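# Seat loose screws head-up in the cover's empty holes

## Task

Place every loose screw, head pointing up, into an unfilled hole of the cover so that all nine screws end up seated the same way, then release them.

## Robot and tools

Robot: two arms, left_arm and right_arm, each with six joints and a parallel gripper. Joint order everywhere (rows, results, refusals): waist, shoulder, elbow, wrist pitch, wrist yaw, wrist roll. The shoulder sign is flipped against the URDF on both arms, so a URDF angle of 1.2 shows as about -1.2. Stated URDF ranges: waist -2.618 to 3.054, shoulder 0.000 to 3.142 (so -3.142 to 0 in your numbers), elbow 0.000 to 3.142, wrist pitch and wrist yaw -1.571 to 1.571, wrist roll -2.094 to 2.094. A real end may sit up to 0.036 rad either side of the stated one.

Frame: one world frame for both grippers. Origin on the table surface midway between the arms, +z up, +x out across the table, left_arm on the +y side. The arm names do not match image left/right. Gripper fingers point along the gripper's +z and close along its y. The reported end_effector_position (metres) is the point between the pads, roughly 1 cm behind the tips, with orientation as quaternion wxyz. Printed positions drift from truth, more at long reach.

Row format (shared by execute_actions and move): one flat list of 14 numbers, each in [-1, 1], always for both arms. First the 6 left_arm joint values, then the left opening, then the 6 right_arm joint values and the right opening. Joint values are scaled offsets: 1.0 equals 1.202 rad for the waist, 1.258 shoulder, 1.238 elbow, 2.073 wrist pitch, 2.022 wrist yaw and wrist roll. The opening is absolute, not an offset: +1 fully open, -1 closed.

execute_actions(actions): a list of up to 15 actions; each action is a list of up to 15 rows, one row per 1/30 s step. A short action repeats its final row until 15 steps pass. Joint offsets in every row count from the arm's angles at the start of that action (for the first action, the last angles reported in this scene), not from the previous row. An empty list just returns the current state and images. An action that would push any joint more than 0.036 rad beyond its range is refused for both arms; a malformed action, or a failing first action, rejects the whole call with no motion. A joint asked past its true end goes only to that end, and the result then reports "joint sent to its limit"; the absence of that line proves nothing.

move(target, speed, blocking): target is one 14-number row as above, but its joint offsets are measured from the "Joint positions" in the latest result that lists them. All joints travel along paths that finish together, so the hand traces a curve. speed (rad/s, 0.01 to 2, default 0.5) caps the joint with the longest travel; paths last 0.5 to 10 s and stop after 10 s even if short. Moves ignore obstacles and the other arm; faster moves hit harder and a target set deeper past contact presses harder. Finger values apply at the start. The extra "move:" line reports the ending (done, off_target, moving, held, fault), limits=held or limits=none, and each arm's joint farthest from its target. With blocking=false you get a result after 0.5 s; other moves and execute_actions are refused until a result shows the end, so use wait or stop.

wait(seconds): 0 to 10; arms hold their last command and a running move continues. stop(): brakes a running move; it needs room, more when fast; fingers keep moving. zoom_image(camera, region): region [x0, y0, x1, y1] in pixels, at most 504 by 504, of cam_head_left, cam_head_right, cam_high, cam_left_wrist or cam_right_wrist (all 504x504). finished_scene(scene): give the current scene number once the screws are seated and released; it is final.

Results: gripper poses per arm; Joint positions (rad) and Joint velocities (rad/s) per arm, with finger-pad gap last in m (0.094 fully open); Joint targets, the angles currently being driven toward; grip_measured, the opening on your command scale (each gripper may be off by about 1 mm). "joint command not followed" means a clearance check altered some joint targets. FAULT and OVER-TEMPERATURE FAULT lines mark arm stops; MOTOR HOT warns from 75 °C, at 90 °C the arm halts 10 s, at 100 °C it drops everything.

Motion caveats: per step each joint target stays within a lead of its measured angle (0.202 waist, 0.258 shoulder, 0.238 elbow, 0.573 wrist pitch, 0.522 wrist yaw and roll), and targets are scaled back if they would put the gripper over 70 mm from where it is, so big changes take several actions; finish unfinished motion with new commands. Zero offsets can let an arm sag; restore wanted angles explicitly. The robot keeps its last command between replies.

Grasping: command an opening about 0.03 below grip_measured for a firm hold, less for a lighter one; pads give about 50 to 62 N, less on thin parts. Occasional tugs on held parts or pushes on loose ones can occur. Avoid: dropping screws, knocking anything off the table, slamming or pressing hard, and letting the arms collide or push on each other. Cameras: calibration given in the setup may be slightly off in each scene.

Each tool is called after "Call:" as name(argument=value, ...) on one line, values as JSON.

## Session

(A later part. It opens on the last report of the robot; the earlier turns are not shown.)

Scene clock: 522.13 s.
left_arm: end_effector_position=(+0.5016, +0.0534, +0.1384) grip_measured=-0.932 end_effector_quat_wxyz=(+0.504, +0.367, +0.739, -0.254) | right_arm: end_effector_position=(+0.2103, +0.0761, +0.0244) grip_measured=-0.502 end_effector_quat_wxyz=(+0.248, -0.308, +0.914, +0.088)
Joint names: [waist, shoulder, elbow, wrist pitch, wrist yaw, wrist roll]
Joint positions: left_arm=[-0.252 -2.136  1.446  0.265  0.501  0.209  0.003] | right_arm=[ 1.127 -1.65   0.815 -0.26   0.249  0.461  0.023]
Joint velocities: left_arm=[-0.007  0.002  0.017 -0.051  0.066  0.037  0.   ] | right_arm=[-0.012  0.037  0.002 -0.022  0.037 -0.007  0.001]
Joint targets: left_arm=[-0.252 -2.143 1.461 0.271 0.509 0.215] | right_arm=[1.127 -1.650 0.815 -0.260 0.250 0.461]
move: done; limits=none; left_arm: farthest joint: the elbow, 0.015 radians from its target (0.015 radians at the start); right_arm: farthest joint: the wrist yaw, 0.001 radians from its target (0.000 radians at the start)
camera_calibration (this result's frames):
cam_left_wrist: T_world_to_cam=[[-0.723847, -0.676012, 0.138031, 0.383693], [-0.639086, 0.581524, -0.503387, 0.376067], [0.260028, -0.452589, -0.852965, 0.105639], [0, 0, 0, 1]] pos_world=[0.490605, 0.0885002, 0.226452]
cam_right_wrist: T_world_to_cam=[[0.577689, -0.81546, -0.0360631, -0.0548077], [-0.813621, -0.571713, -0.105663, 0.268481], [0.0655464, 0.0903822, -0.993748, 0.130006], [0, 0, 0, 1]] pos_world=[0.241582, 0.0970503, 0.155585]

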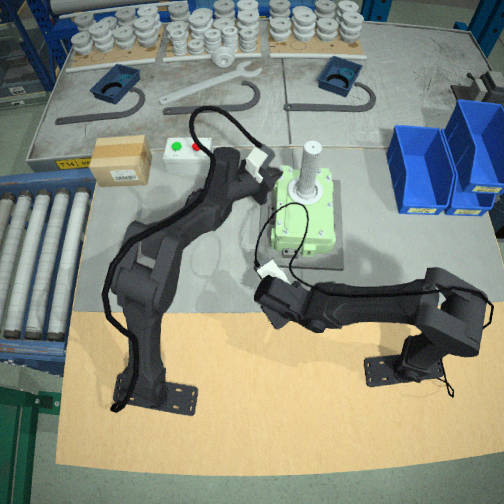

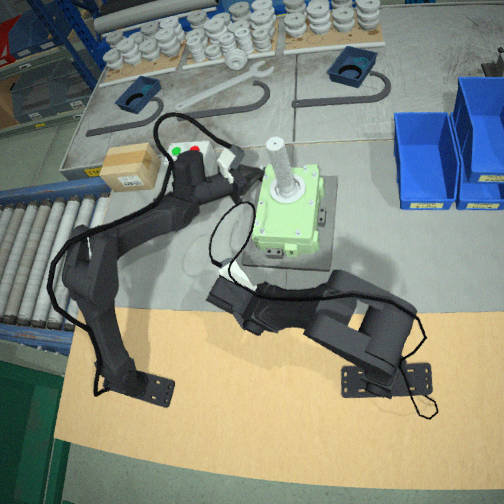

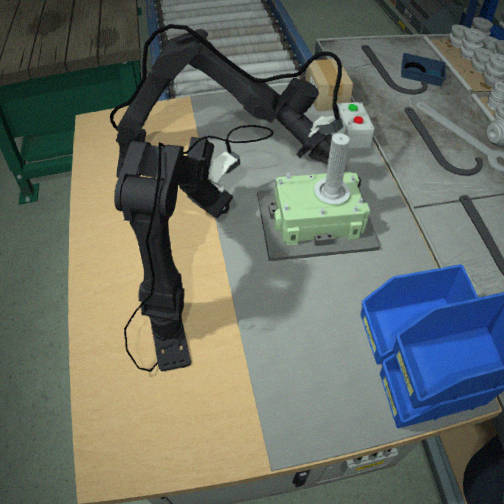

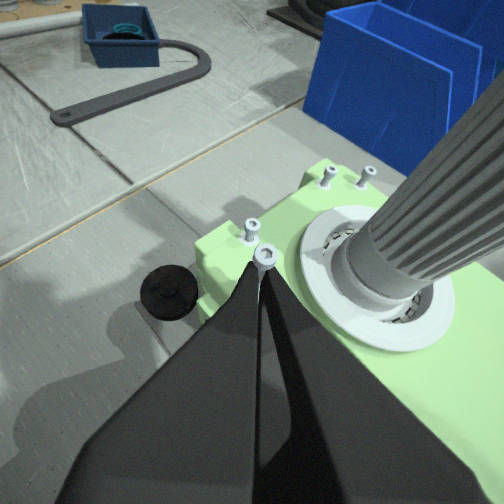

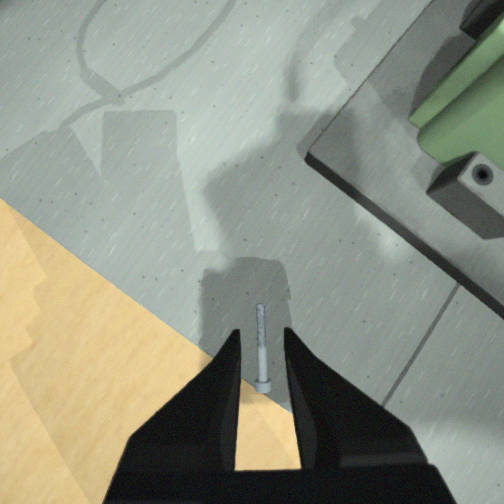

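Call:
move(target=[0,-0.006,0.012,0.003,0.004,0.003,-0.96,0,0.26,0.085,-0.05,0,0,-0.5], speed=0.4)

Call:
move(target=[0,-0.006,0.012,0.003,0.004,0.003,-0.96,-0.403,0.02,0.03,0,-0.123,-0.228,-0.9], speed=0.5)

Scene clock: 540.43 s.
left_arm: end_effector_position=(+0.5016, +0.0534, +0.1384) grip_measured=-0.932 end_effector_quat_wxyz=(+0.504, +0.367, +0.739, -0.254) | right_arm: end_effector_position=(+0.2160, +0.0903, +0.1493) grip_measured=-0.502 end_effector_quat_wxyz=(+0.339, -0.276, +0.878, +0.194)
Joint names: [waist, shoulder, elbow, wrist pitch, wrist yaw, wrist roll]
Joint positions: left_arm=[-0.252 -2.136  1.446  0.265  0.501  0.209  0.003] | right_arm=[ 1.127 -1.341  0.892 -0.349  0.247  0.461  0.023]
Joint velocities: left_arm=[-0.007 -0.002  0.012  0.051  0.007  0.037 -0.   ] | right_arm=[ 0.002  0.027 -0.002  0.051 -0.007  0.037  0.001]
Joint targets: left_arm=[-0.252 -2.143 1.461 0.271 0.509 0.215] | right_arm=[1.127 -1.322 0.920 -0.364 0.249 0.461]
move: off_target (right_arm); limits=none; left_arm: farthest joint: the elbow, 0.015 radians from its target (0.015 radians at the start); right_arm: farthest joint: the elbow, 0.028 radians from its target (0.106 radians at the start)
camera_calibration (this result's frames):
cam_left_wrist: T_world_to_cam=[[-0.723847, -0.676012, 0.138031, 0.383693], [-0.639086, 0.581524, -0.503387, 0.376067], [0.260028, -0.452589, -0.852965, 0.105639], [0, 0, 0, 1]] pos_world=[0.490605, 0.0885002, 0.226452]
cam_right_wrist: T_world_to_cam=[[0.591554, -0.783658, -0.18959, -0.0249154], [-0.787009, -0.51015, -0.346935, 0.319122], [0.175159, 0.35444, -0.918527, 0.193763], [0, 0, 0, 1]] pos_world=[0.231951, 0.0745976, 0.283968]

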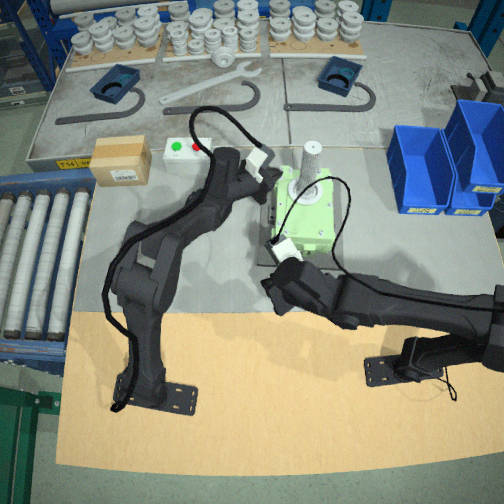

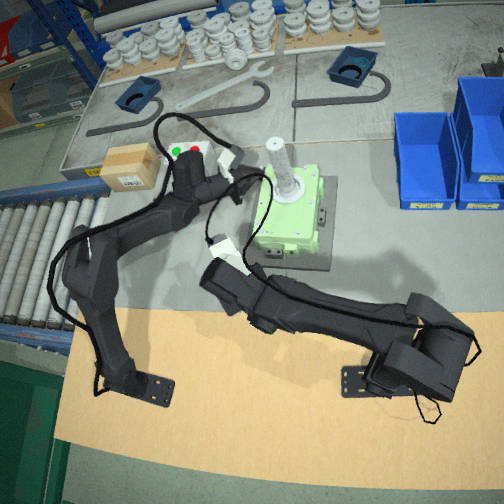

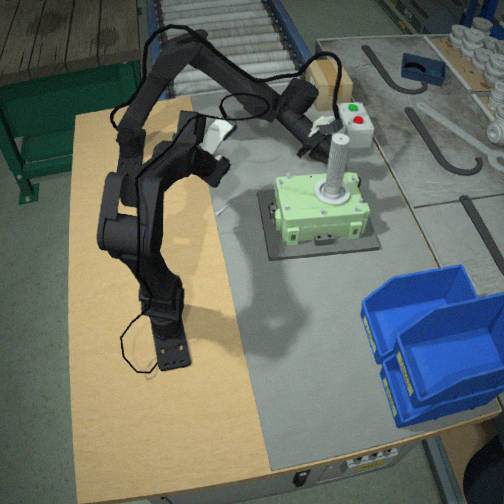

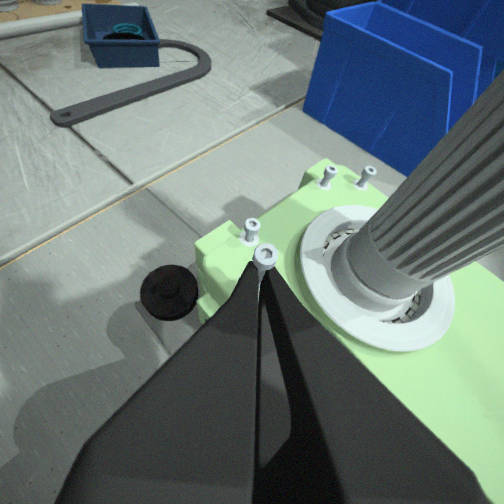

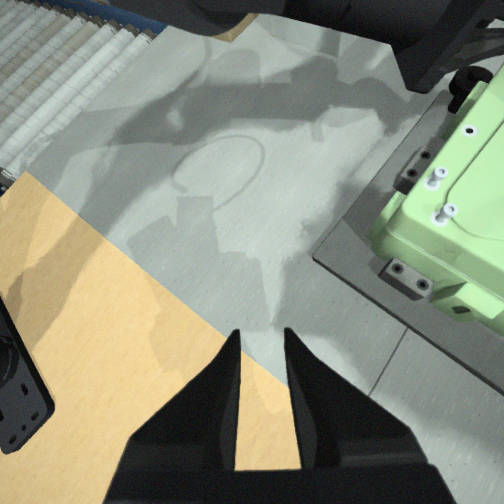

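Scene clock: 542.20 s.
left_arm: end_effector_position=(+0.5016, +0.0534, +0.1384) grip_measured=-0.932 end_effector_quat_wxyz=(+0.504, +0.367, +0.739, -0.254) | right_arm: end_effector_position=(+0.3225, +0.0033, +0.1455) grip_measured=-0.898 end_effector_quat_wxyz=(+0.355, -0.311, +0.872, +0.127)
Joint names: [waist, shoulder, elbow, wrist pitch, wrist yaw, wrist roll]
Joint positions: left_arm=[-0.252 -2.136  1.446  0.265  0.501  0.209  0.003] | right_arm=[ 0.649 -1.341  0.892 -0.349  0.004  0.006  0.005]
Joint velocities: left_arm=[-0.002  0.012  0.002  0.007  0.022 -0.051  0.001] | right_arm=[-0.022 -0.027  0.002  0.051 -0.051  0.037  0.   ]
Joint targets: left_arm=[-0.252 -2.143 1.461 0.271 0.509 0.215] | right_arm=[0.643 -1.316 0.929 -0.349 -0.002 -0.000]
move: off_target (right_arm); limits=none; left_arm: farthest joint: the elbow, 0.015 radians from its target (0.015 radians at the start); right_arm: farthest joint: the elbow, 0.037 radians from its target (0.037 radians at the start)
camera_calibration (this result's frames):
cam_left_wrist: T_world_to_cam=[[-0.723847, -0.676012, 0.138031, 0.383693], [-0.639086, 0.581524, -0.503387, 0.376067], [0.260028, -0.452589, -0.852965, 0.105639], [0, 0, 0, 1]] pos_world=[0.490605, 0.0885002, 0.226452]
cam_right_wrist: T_world_to_cam=[[0.611241, -0.79057, -0.0371886, -0.185373], [-0.751849, -0.565343, -0.339279, 0.344969], [0.2472, 0.235342, -0.93995, 0.182662], [0, 0, 0, 1]] pos_world=[0.327518, 0.00548783, 0.28184]

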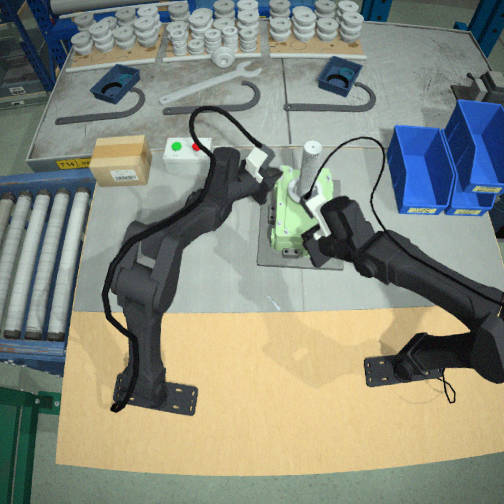

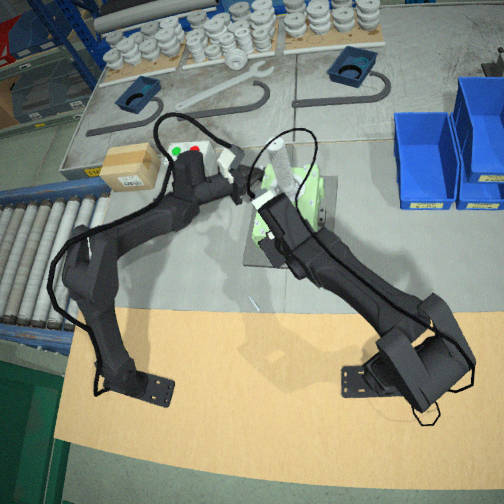

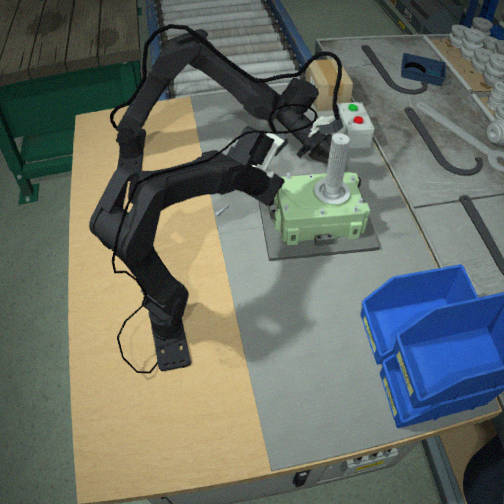

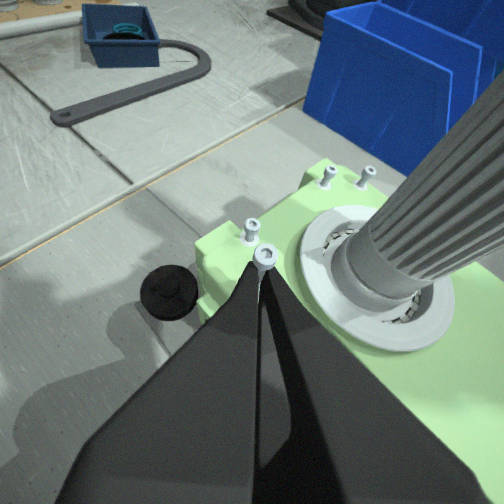

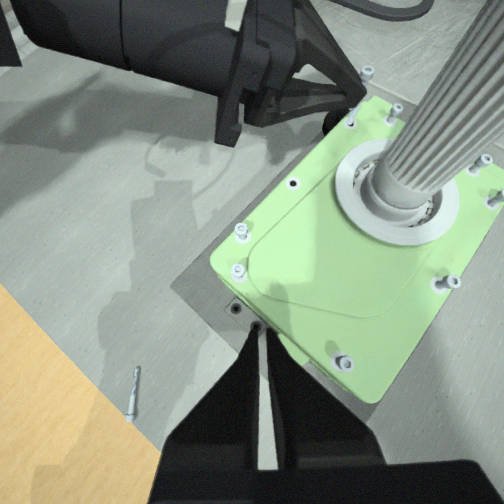

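Call:
zoom_image(camera="cam_right_wrist", region=[320, 60, 420, 140])

Region (320, 60, 420, 140) of cam_right_wrist's 504x504 image, scaled by 5.040, with more detail than that image has; it fills the top 403 rows of this view, and the rest is white.

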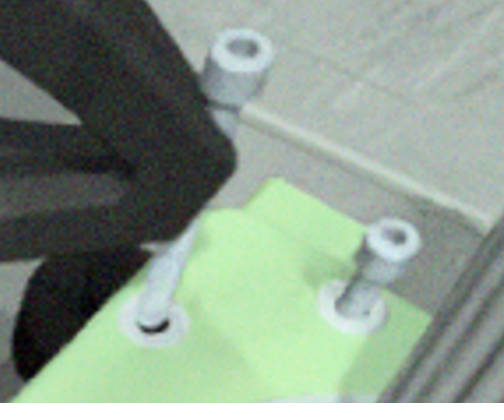

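Call:
execute_actions(actions=[[[0,-0.0095,-0.0129,0.0043,0.004,0.003,-0.96,0,0,0,0,0,0,-0.9],[0,-0.0095,-0.0129,0.0043,0.004,0.003,-0.96,0,0,0,0,0,0,-0.9],[0,-0.0103,-0.0137,0.0053,0.004,0.003,-0.96,0,0,0,0,0,0,-0.9],[0,-0.011,-0.0146,0.0062,0.004,0.003,-0.96,0,0,0,0,0,0,-0.9],[0,-0.0118,-0.0154,0.0072,0.004,0.003,-0.96,0,0,0,0,0,0,-0.9],[0,-0.0126,-0.0163,0.0082,0.004,0.003,-0.96,0,0,0,0,0,0,-0.9],[0,-0.0134,-0.0171,0.0091,0.004,0.003,-0.96,0,0,0,0,0,0,-0.9],[0,-0.0141,-0.0179,0.0101,0.004,0.003,-0.96,0,0,0,0,0,0,-0.9],[0,-0.0149,-0.0188,0.0111,0.004,0.003,-0.96,0,0,0,0,0,0,-0.9],[0,-0.0157,-0.0196,0.012,0.004,0.003,-0.96,0,0,0,0,0,0,-0.9],[0,-0.0164,-0.0205,0.013,0.004,0.003,-0.96,0,0,0,0,0,0,-0.9],[0,-0.0172,-0.0213,0.014,0.004,0.003,-0.96,0,0,0,0,0,0,-0.9]]])

Call:
wait(seconds=0.5)

Call:
zoom_image(camera="cam_right_wrist", region=[320, 60, 420, 140])

Scene clock: 574.07 s.
left_arm: end_effector_position=(+0.5029, +0.0529, +0.1416) grip_measured=-0.932 end_effector_quat_wxyz=(+0.511, +0.367, +0.735, -0.254) | right_arm: end_effector_position=(+0.3225, +0.0033, +0.1455) grip_measured=-0.898 end_effector_quat_wxyz=(+0.355, -0.312, +0.872, +0.127)
Joint names: [waist, shoulder, elbow, wrist pitch, wrist yaw, wrist roll]
Joint positions: left_arm=[-0.252 -2.136  1.446  0.28   0.501  0.209  0.003] | right_arm=[ 0.649 -1.341  0.892 -0.349  0.004  0.005  0.005]
Joint velocities: left_arm=[-0.007 -0.002  0.002  0.037 -0.037 -0.051 -0.001] | right_arm=[-0.007 -0.002 -0.012 -0.007  0.051 -0.037  0.   ]
Joint targets: left_arm=[-0.252 -2.157 1.419 0.294 0.509 0.215] | right_arm=[0.649 -1.341 0.892 -0.349 0.004 0.006]
camera_calibration (this result's frames):
cam_left_wrist: T_world_to_cam=[[-0.725753, -0.675237, 0.131669, 0.38566], [-0.631883, 0.578596, -0.515704, 0.377075], [0.27204, -0.457473, -0.846589, 0.101072], [0, 0, 0, 1]] pos_world=[0.490665, 0.0884755, 0.229246]
cam_right_wrist: T_world_to_cam=[[0.611889, -0.790081, -0.0369294, -0.185553], [-0.751334, -0.566022, -0.339288, 0.344803], [0.247162, 0.235353, -0.939957, 0.182674], [0, 0, 0, 1]] pos_world=[0.32745, 0.00557178, 0.281841]

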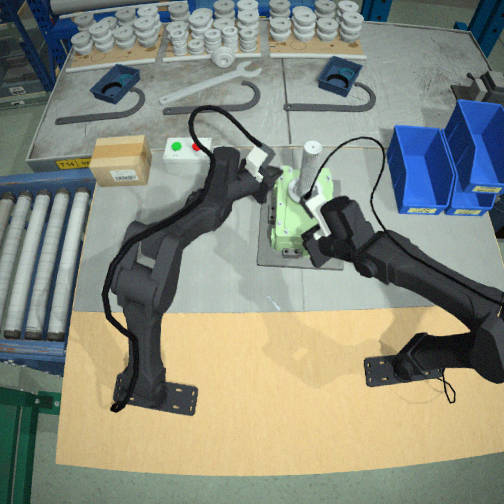

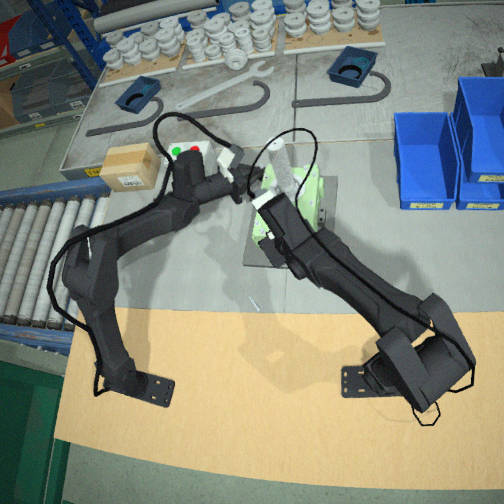

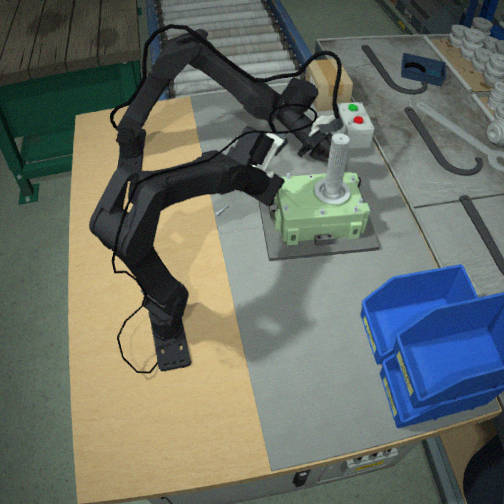

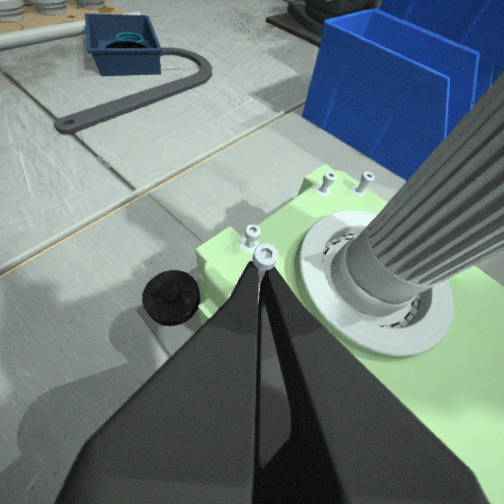

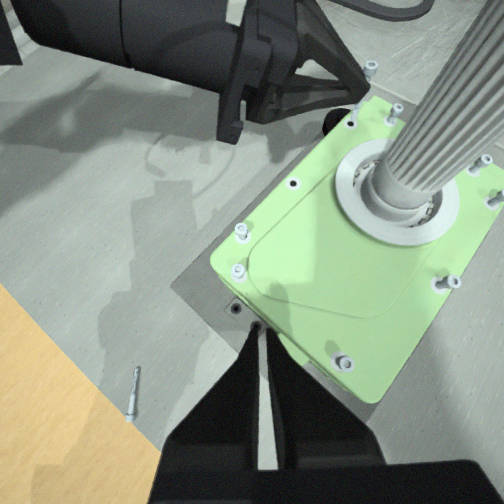

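Scene clock: 574.57 s.
left_arm: end_effector_position=(+0.5032, +0.0528, +0.1423) grip_measured=-0.932 end_effector_quat_wxyz=(+0.512, +0.367, +0.734, -0.253) | right_arm: end_effector_position=(+0.3225, +0.0033, +0.1455) grip_measured=-0.898 end_effector_quat_wxyz=(+0.355, -0.312, +0.872, +0.127)
Joint names: [waist, shoulder, elbow, wrist pitch, wrist yaw, wrist roll]
Joint positions: left_arm=[-0.252 -2.136  1.446  0.283  0.501  0.209  0.003] | right_arm=[ 0.649 -1.341  0.892 -0.349  0.004  0.005  0.005]
Joint velocities: left_arm=[-0.012  0.017  0.007  0.066  0.051 -0.007 -0.001] | right_arm=[ 0.012  0.002  0.007 -0.051 -0.066 -0.081  0.001]
Joint targets: left_arm=[-0.252 -2.157 1.419 0.293 0.509 0.215] | right_arm=[0.649 -1.341 0.892 -0.349 0.004 0.006]
wait: 0.50 s; at rest by 0.23 s
camera_calibration (this result's frames):
cam_left_wrist: T_world_to_cam=[[-0.72617, -0.675068, 0.130233, 0.3861], [-0.630239, 0.577927, -0.518459, 0.377292], [0.27473, -0.458567, -0.845127, 0.100041], [0, 0, 0, 1]] pos_world=[0.490674, 0.0884721, 0.229875]
cam_right_wrist: T_world_to_cam=[[0.611889, -0.790081, -0.0369294, -0.185553], [-0.751334, -0.566022, -0.339288, 0.344803], [0.247162, 0.235353, -0.939957, 0.182674], [0, 0, 0, 1]] pos_world=[0.32745, 0.00557178, 0.281841]

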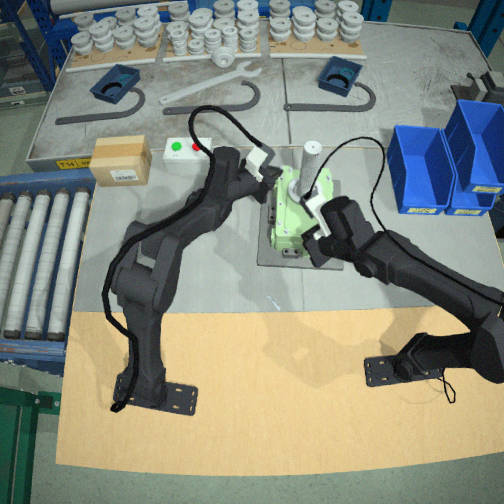

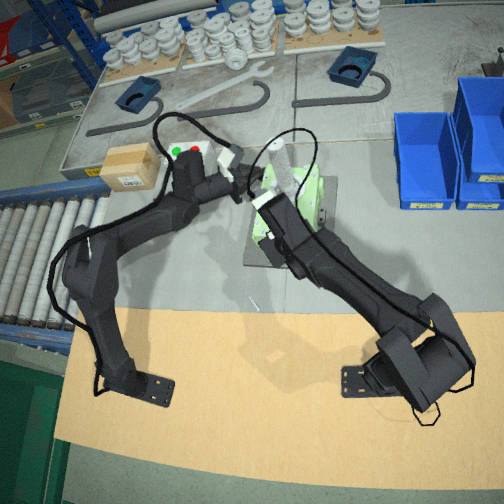

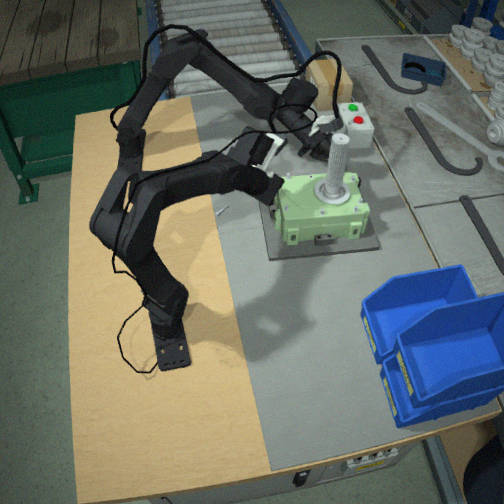

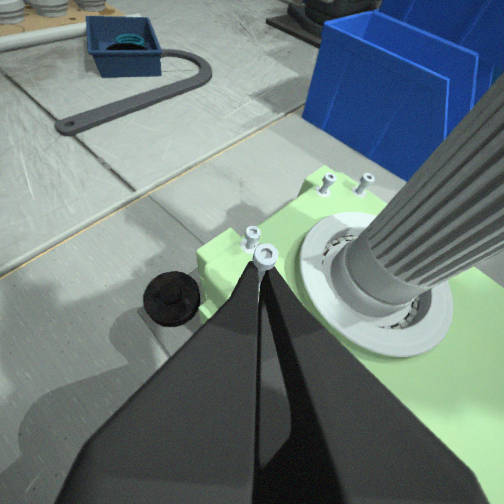

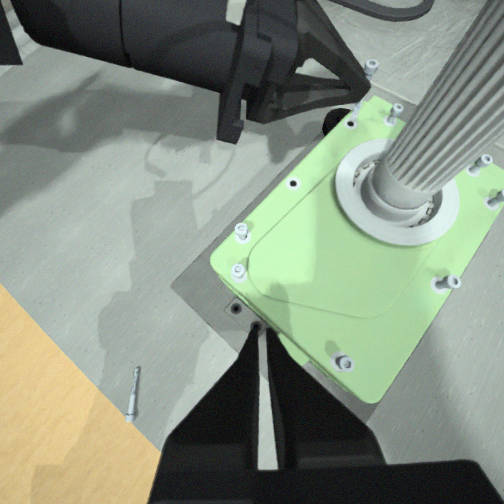

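Region (320, 60, 420, 140) of cam_right_wrist's 504x504 image, scaled by 5.040, with more detail than that image has; it fills the top 403 rows of this view, and the rest is white.

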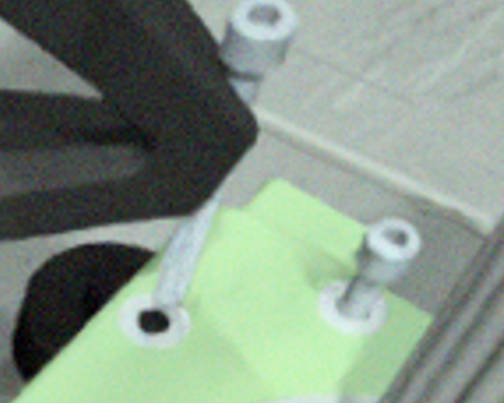

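Call:
move(target=[0,-0.01,0,-0.0135,0.004,0.003,-0.96,0,0,0,0,0,0,-0.9], speed=0.03)

Call:
zoom_image(camera="cam_right_wrist", region=[320, 60, 420, 140])

Scene clock: 593.87 s.
left_arm: end_effector_position=(+0.5027, +0.0530, +0.1410) grip_measured=-0.932 end_effector_quat_wxyz=(+0.510, +0.367, +0.736, -0.254) | right_arm: end_effector_position=(+0.3225, +0.0033, +0.1455) grip_measured=-0.898 end_effector_quat_wxyz=(+0.355, -0.312, +0.872, +0.127)
Joint names: [waist, shoulder, elbow, wrist pitch, wrist yaw, wrist roll]
Joint positions: left_arm=[-0.252 -2.136  1.446  0.277  0.501  0.209  0.003] | right_arm=[ 0.649 -1.341  0.892 -0.349  0.004  0.005  0.005]
Joint velocities: left_arm=[ 0.007 -0.012 -0.012 -0.037 -0.066 -0.007  0.001] | right_arm=[-0.012  0.017 -0.007 -0.037 -0.081 -0.022  0.   ]
Joint targets: left_arm=[-0.252 -2.148 1.446 0.255 0.509 0.215] | right_arm=[0.649 -1.341 0.892 -0.349 0.004 0.005]
move: off_target (left_arm); limits=none; left_arm: farthest joint: the wrist pitch, 0.022 radians from its target (0.029 radians at the start); right_arm: farthest joint: the waist, 0.000 radians from its target (0.000 radians at the start)
camera_calibration (this result's frames):
cam_left_wrist: T_world_to_cam=[[-0.725426, -0.67537, 0.132784, 0.385317], [-0.633156, 0.579113, -0.513557, 0.376904], [0.269944, -0.456621, -0.847719, 0.101873], [0, 0, 0, 1]] pos_world=[0.490658, 0.0884786, 0.228757]
cam_right_wrist: T_world_to_cam=[[0.611889, -0.790081, -0.0369294, -0.185553], [-0.751334, -0.566022, -0.339288, 0.344803], [0.247162, 0.235353, -0.939957, 0.182674], [0, 0, 0, 1]] pos_world=[0.32745, 0.00557178, 0.281841]

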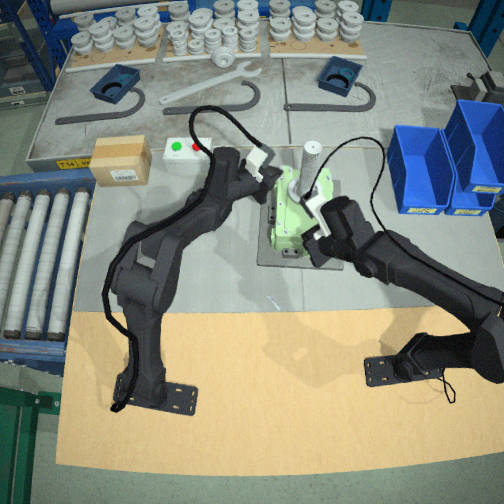

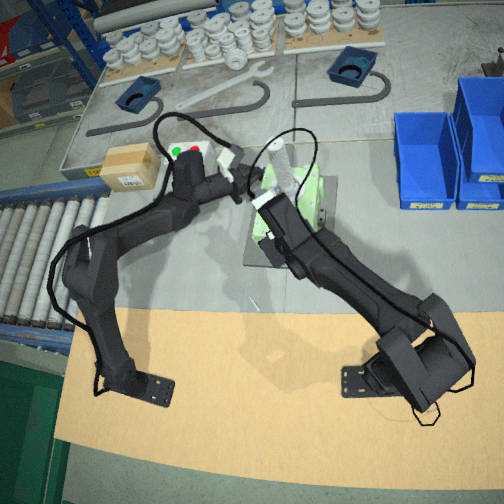

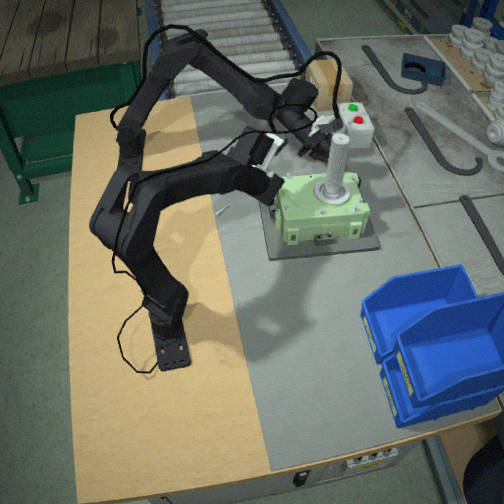

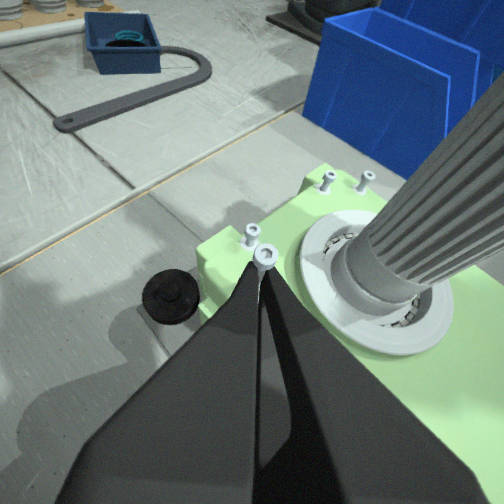

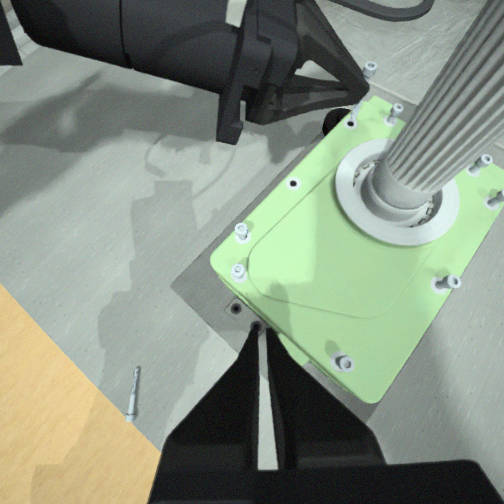

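Region (320, 60, 420, 140) of cam_right_wrist's 504x504 image, scaled by 5.040, with more detail than that image has; it fills the top 403 rows of this view, and the rest is white.

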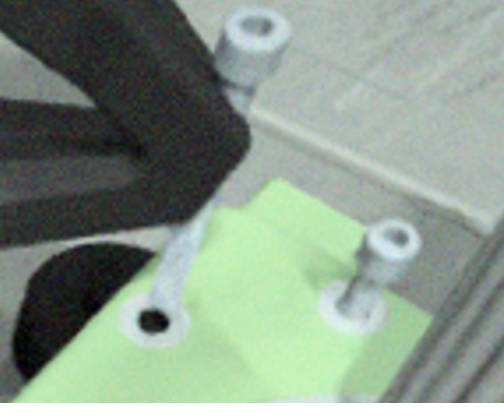

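Call:
move(target=[0,-0.01,0,-0.0154,0.004,0.003,-0.96,0,0,0,0,0,0,-0.9], speed=0.03)

Call:
move(target=[0,-0.021,0,0,0.004,0.003,-0.96,0,0,0,0,0,0,-0.9], speed=0.015)

Call:
zoom_image(camera="cam_right_wrist", region=[320, 60, 420, 140])

Scene clock: 600.60 s.
left_arm: end_effector_position=(+0.5018, +0.0533, +0.1390) grip_measured=-0.932 end_effector_quat_wxyz=(+0.506, +0.367, +0.738, -0.254) | right_arm: end_effector_position=(+0.3225, +0.0033, +0.1455) grip_measured=-0.898 end_effector_quat_wxyz=(+0.355, -0.312, +0.872, +0.127)
Joint names: [waist, shoulder, elbow, wrist pitch, wrist yaw, wrist roll]
Joint positions: left_arm=[-0.252 -2.136  1.446  0.267  0.501  0.209  0.003] | right_arm=[ 0.649 -1.341  0.892 -0.349  0.004  0.005  0.005]
Joint velocities: left_arm=[ 0.002  0.012 -0.002  0.022 -0.007 -0.037 -0.   ] | right_arm=[-0.007 -0.002 -0.007 -0.125 -0.037  0.037  0.   ]
Joint targets: left_arm=[-0.252 -2.148 1.446 0.245 0.509 0.215] | right_arm=[0.649 -1.341 0.892 -0.349 0.004 0.005]
move: off_target (left_arm); limits=none; left_arm: farthest joint: the wrist pitch, 0.022 radians from its target (0.032 radians at the start); right_arm: farthest joint: the waist, 0.000 radians from its target (0.000 radians at the start)
camera_calibration (this result's frames):
cam_left_wrist: T_world_to_cam=[[-0.724187, -0.675874, 0.13692, 0.384038], [-0.637838, 0.581017, -0.505551, 0.376248], [0.262136, -0.453447, -0.851863, 0.104841], [0, 0, 0, 1]] pos_world=[0.490618, 0.0884947, 0.226941]
cam_right_wrist: T_world_to_cam=[[0.611889, -0.790081, -0.0369294, -0.185553], [-0.751334, -0.566022, -0.339288, 0.344803], [0.247162, 0.235353, -0.939957, 0.182674], [0, 0, 0, 1]] pos_world=[0.32745, 0.00557178, 0.281841]

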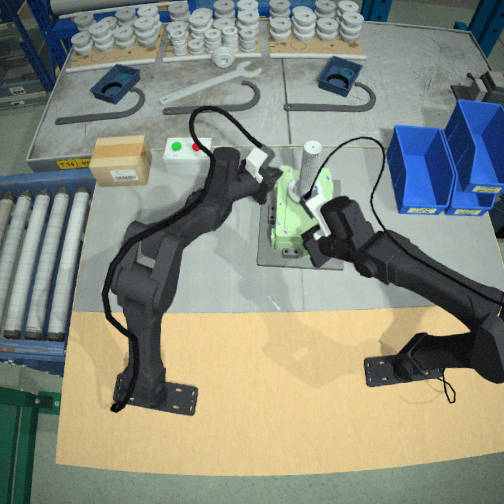

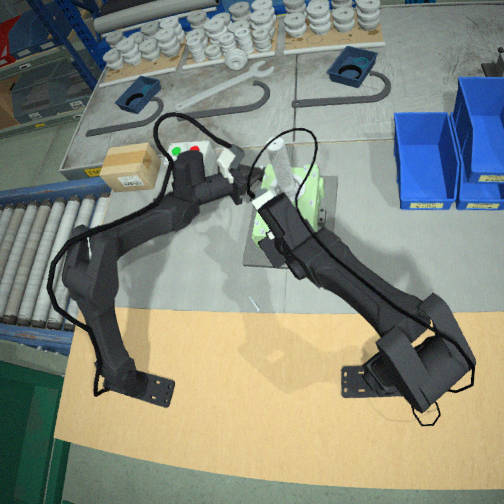

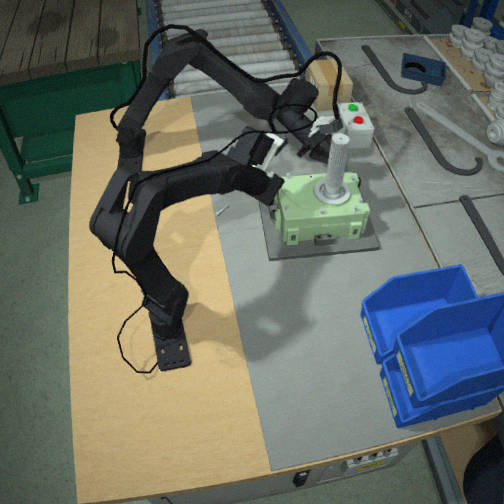

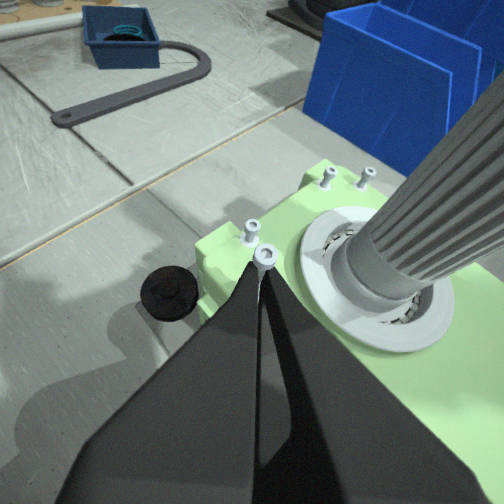

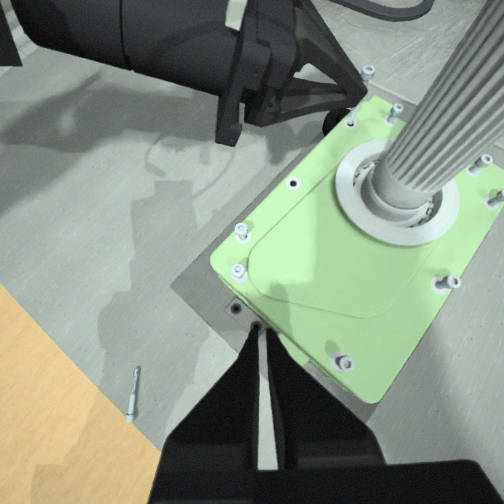

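Scene clock: 602.57 s.
left_arm: end_effector_position=(+0.5021, +0.0530, +0.1363) grip_measured=-0.932 end_effector_quat_wxyz=(+0.505, +0.367, +0.739, -0.254) | right_arm: end_effector_position=(+0.3225, +0.0033, +0.1455) grip_measured=-0.898 end_effector_quat_wxyz=(+0.355, -0.312, +0.872, +0.127)
Joint names: [waist, shoulder, elbow, wrist pitch, wrist yaw, wrist roll]
Joint positions: left_arm=[-0.252 -2.142  1.446  0.271  0.502  0.209  0.003] | right_arm=[ 0.649 -1.341  0.892 -0.349  0.004  0.005  0.005]
Joint velocities: left_arm=[ 0.012  0.002 -0.012  0.007 -0.051  0.007  0.   ] | right_arm=[ 0.002 -0.012 -0.012  0.007  0.051 -0.037 -0.   ]
Joint targets: left_arm=[-0.252 -2.162 1.446 0.267 0.509 0.215] | right_arm=[0.649 -1.341 0.892 -0.349 0.004 0.005]
move: off_target (left_arm); limits=none; left_arm: farthest joint: the shoulder, 0.021 radians from its target (0.027 radians at the start); right_arm: farthest joint: the waist, 0.000 radians from its target (0.000 radians at the start)
camera_calibration (this result's frames):
cam_left_wrist: T_world_to_cam=[[-0.724576, -0.675177, 0.138296, 0.384374], [-0.638391, 0.581898, -0.503838, 0.375251], [0.259705, -0.453356, -0.852656, 0.103664], [0, 0, 0, 1]] pos_world=[0.491143, 0.0881592, 0.224298]
cam_right_wrist: T_world_to_cam=[[0.611889, -0.790081, -0.0369294, -0.185553], [-0.751334, -0.566022, -0.339288, 0.344803], [0.247162, 0.235353, -0.939957, 0.182674], [0, 0, 0, 1]] pos_world=[0.32745, 0.00557178, 0.281841]

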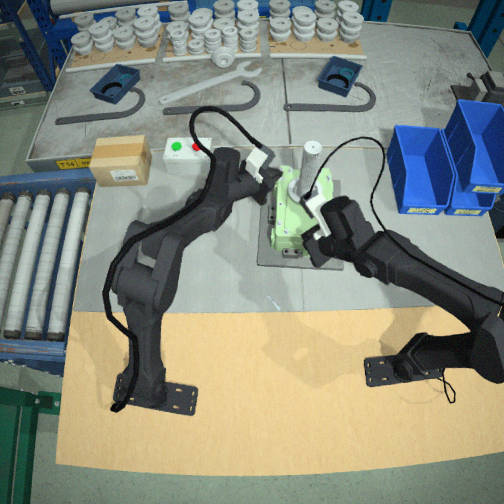

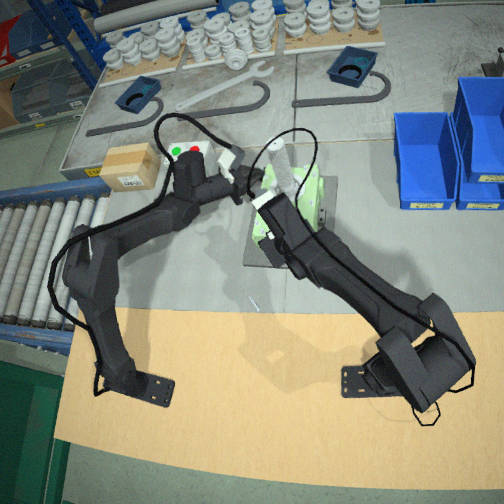

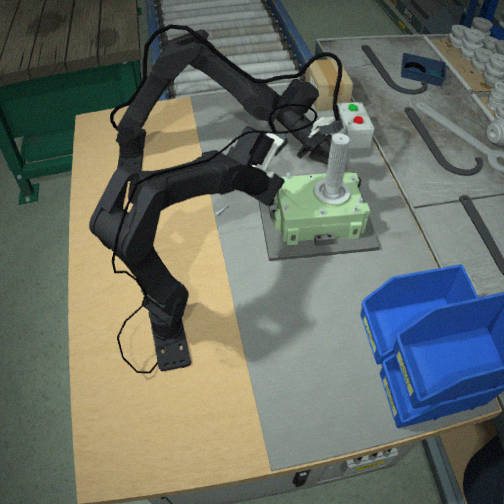

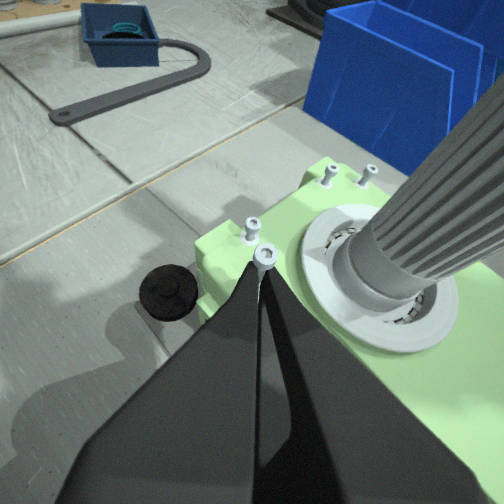

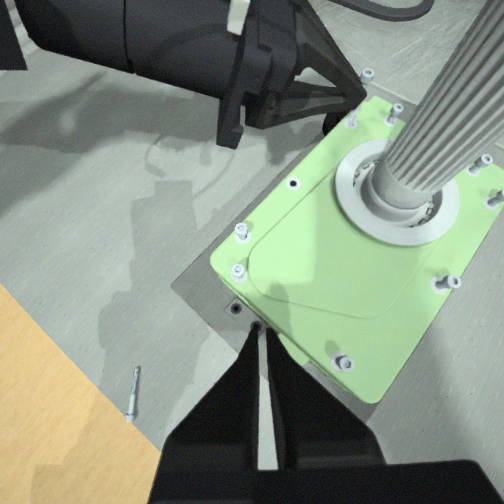

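Region (320, 60, 420, 140) of cam_right_wrist's 504x504 image, scaled by 5.040, with more detail than that image has; it fills the top 403 rows of this view, and the rest is white.

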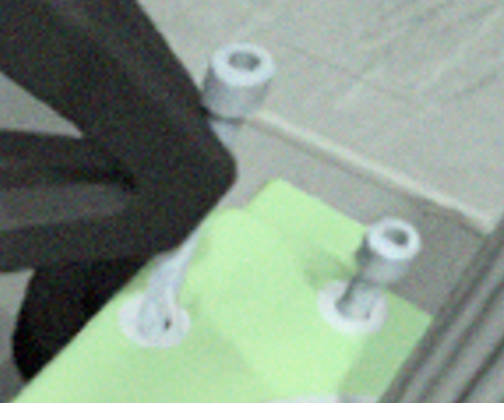

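Call:
move(target=[0,-0.024,0,0.009,0.004,0.003,-0.96,0,0,0,0,0,0,-0.9], speed=0.015)

Call:
zoom_image(camera="cam_right_wrist", region=[320, 60, 420, 140])

Scene clock: 612.40 s.
left_arm: end_effector_position=(+0.5035, +0.0519, +0.1359) grip_measured=-0.932 end_effector_quat_wxyz=(+0.509, +0.368, +0.735, -0.255) | right_arm: end_effector_position=(+0.3225, +0.0033, +0.1455) grip_measured=-0.898 end_effector_quat_wxyz=(+0.355, -0.312, +0.872, +0.127)
Joint names: [waist, shoulder, elbow, wrist pitch, wrist yaw, wrist roll]
Joint positions: left_arm=[-0.252 -2.15   1.446  0.291  0.505  0.209  0.003] | right_arm=[ 0.649 -1.341  0.892 -0.349  0.004  0.005  0.005]
Joint velocities: left_arm=[-0.022 -0.002 -0.007 -0.037 -0.007 -0.037  0.   ] | right_arm=[ 0.002  0.012 -0.002  0.022  0.125 -0.007  0.001]
Joint targets: left_arm=[-0.252 -2.172 1.446 0.290 0.510 0.215] | right_arm=[0.649 -1.341 0.892 -0.349 0.004 0.005]
move: off_target (left_arm); limits=none; left_arm: farthest joint: the shoulder, 0.022 radians from its target (0.030 radians at the start); right_arm: farthest joint: the waist, 0.000 radians from its target (0.000 radians at the start)
camera_calibration (this result's frames):
cam_left_wrist: T_world_to_cam=[[-0.728112, -0.672115, 0.134594, 0.386781], [-0.631261, 0.580964, -0.5138, 0.374403], [0.267139, -0.459068, -0.847286, 0.098279], [0, 0, 0, 1]] pos_world=[0.491711, 0.0875629, 0.223581]
cam_right_wrist: T_world_to_cam=[[0.611889, -0.790081, -0.0369294, -0.185553], [-0.751334, -0.566022, -0.339288, 0.344803], [0.247162, 0.235353, -0.939957, 0.182674], [0, 0, 0, 1]] pos_world=[0.32745, 0.00557178, 0.281841]

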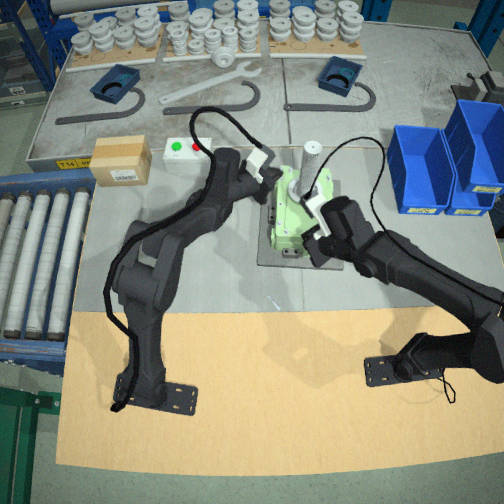

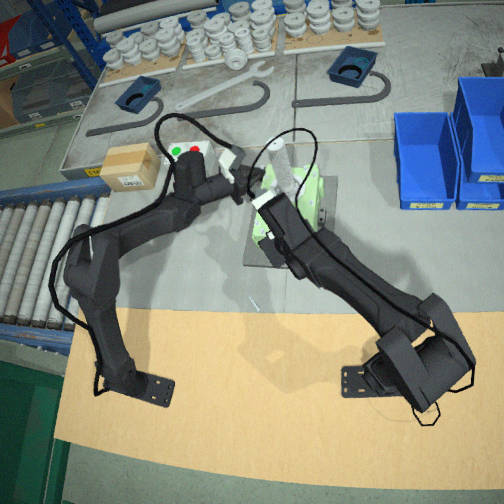

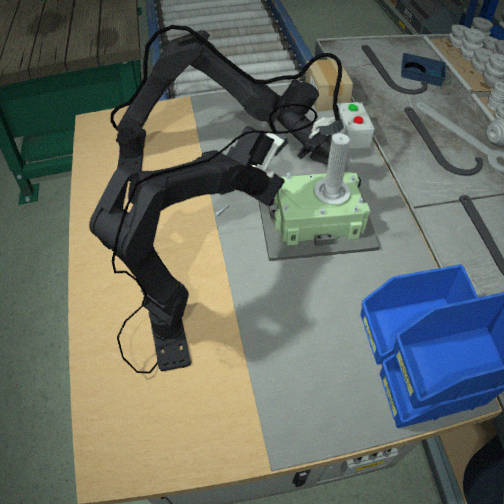

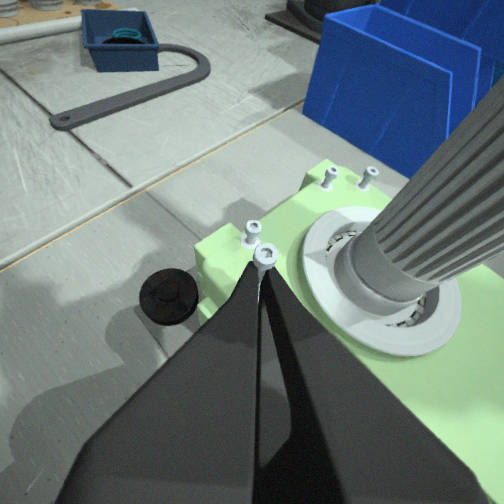

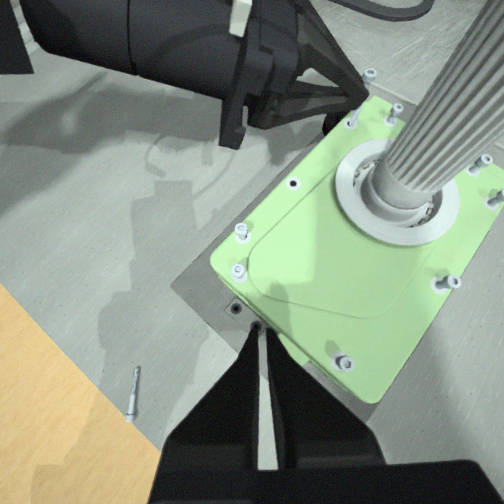

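Region (320, 60, 420, 140) of cam_right_wrist's 504x504 image, scaled by 5.040, with more detail than that image has; it fills the top 403 rows of this view, and the rest is white.

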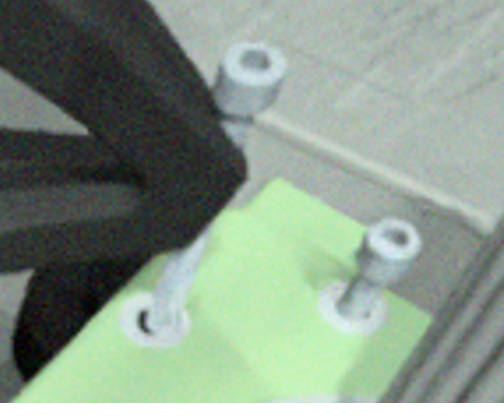

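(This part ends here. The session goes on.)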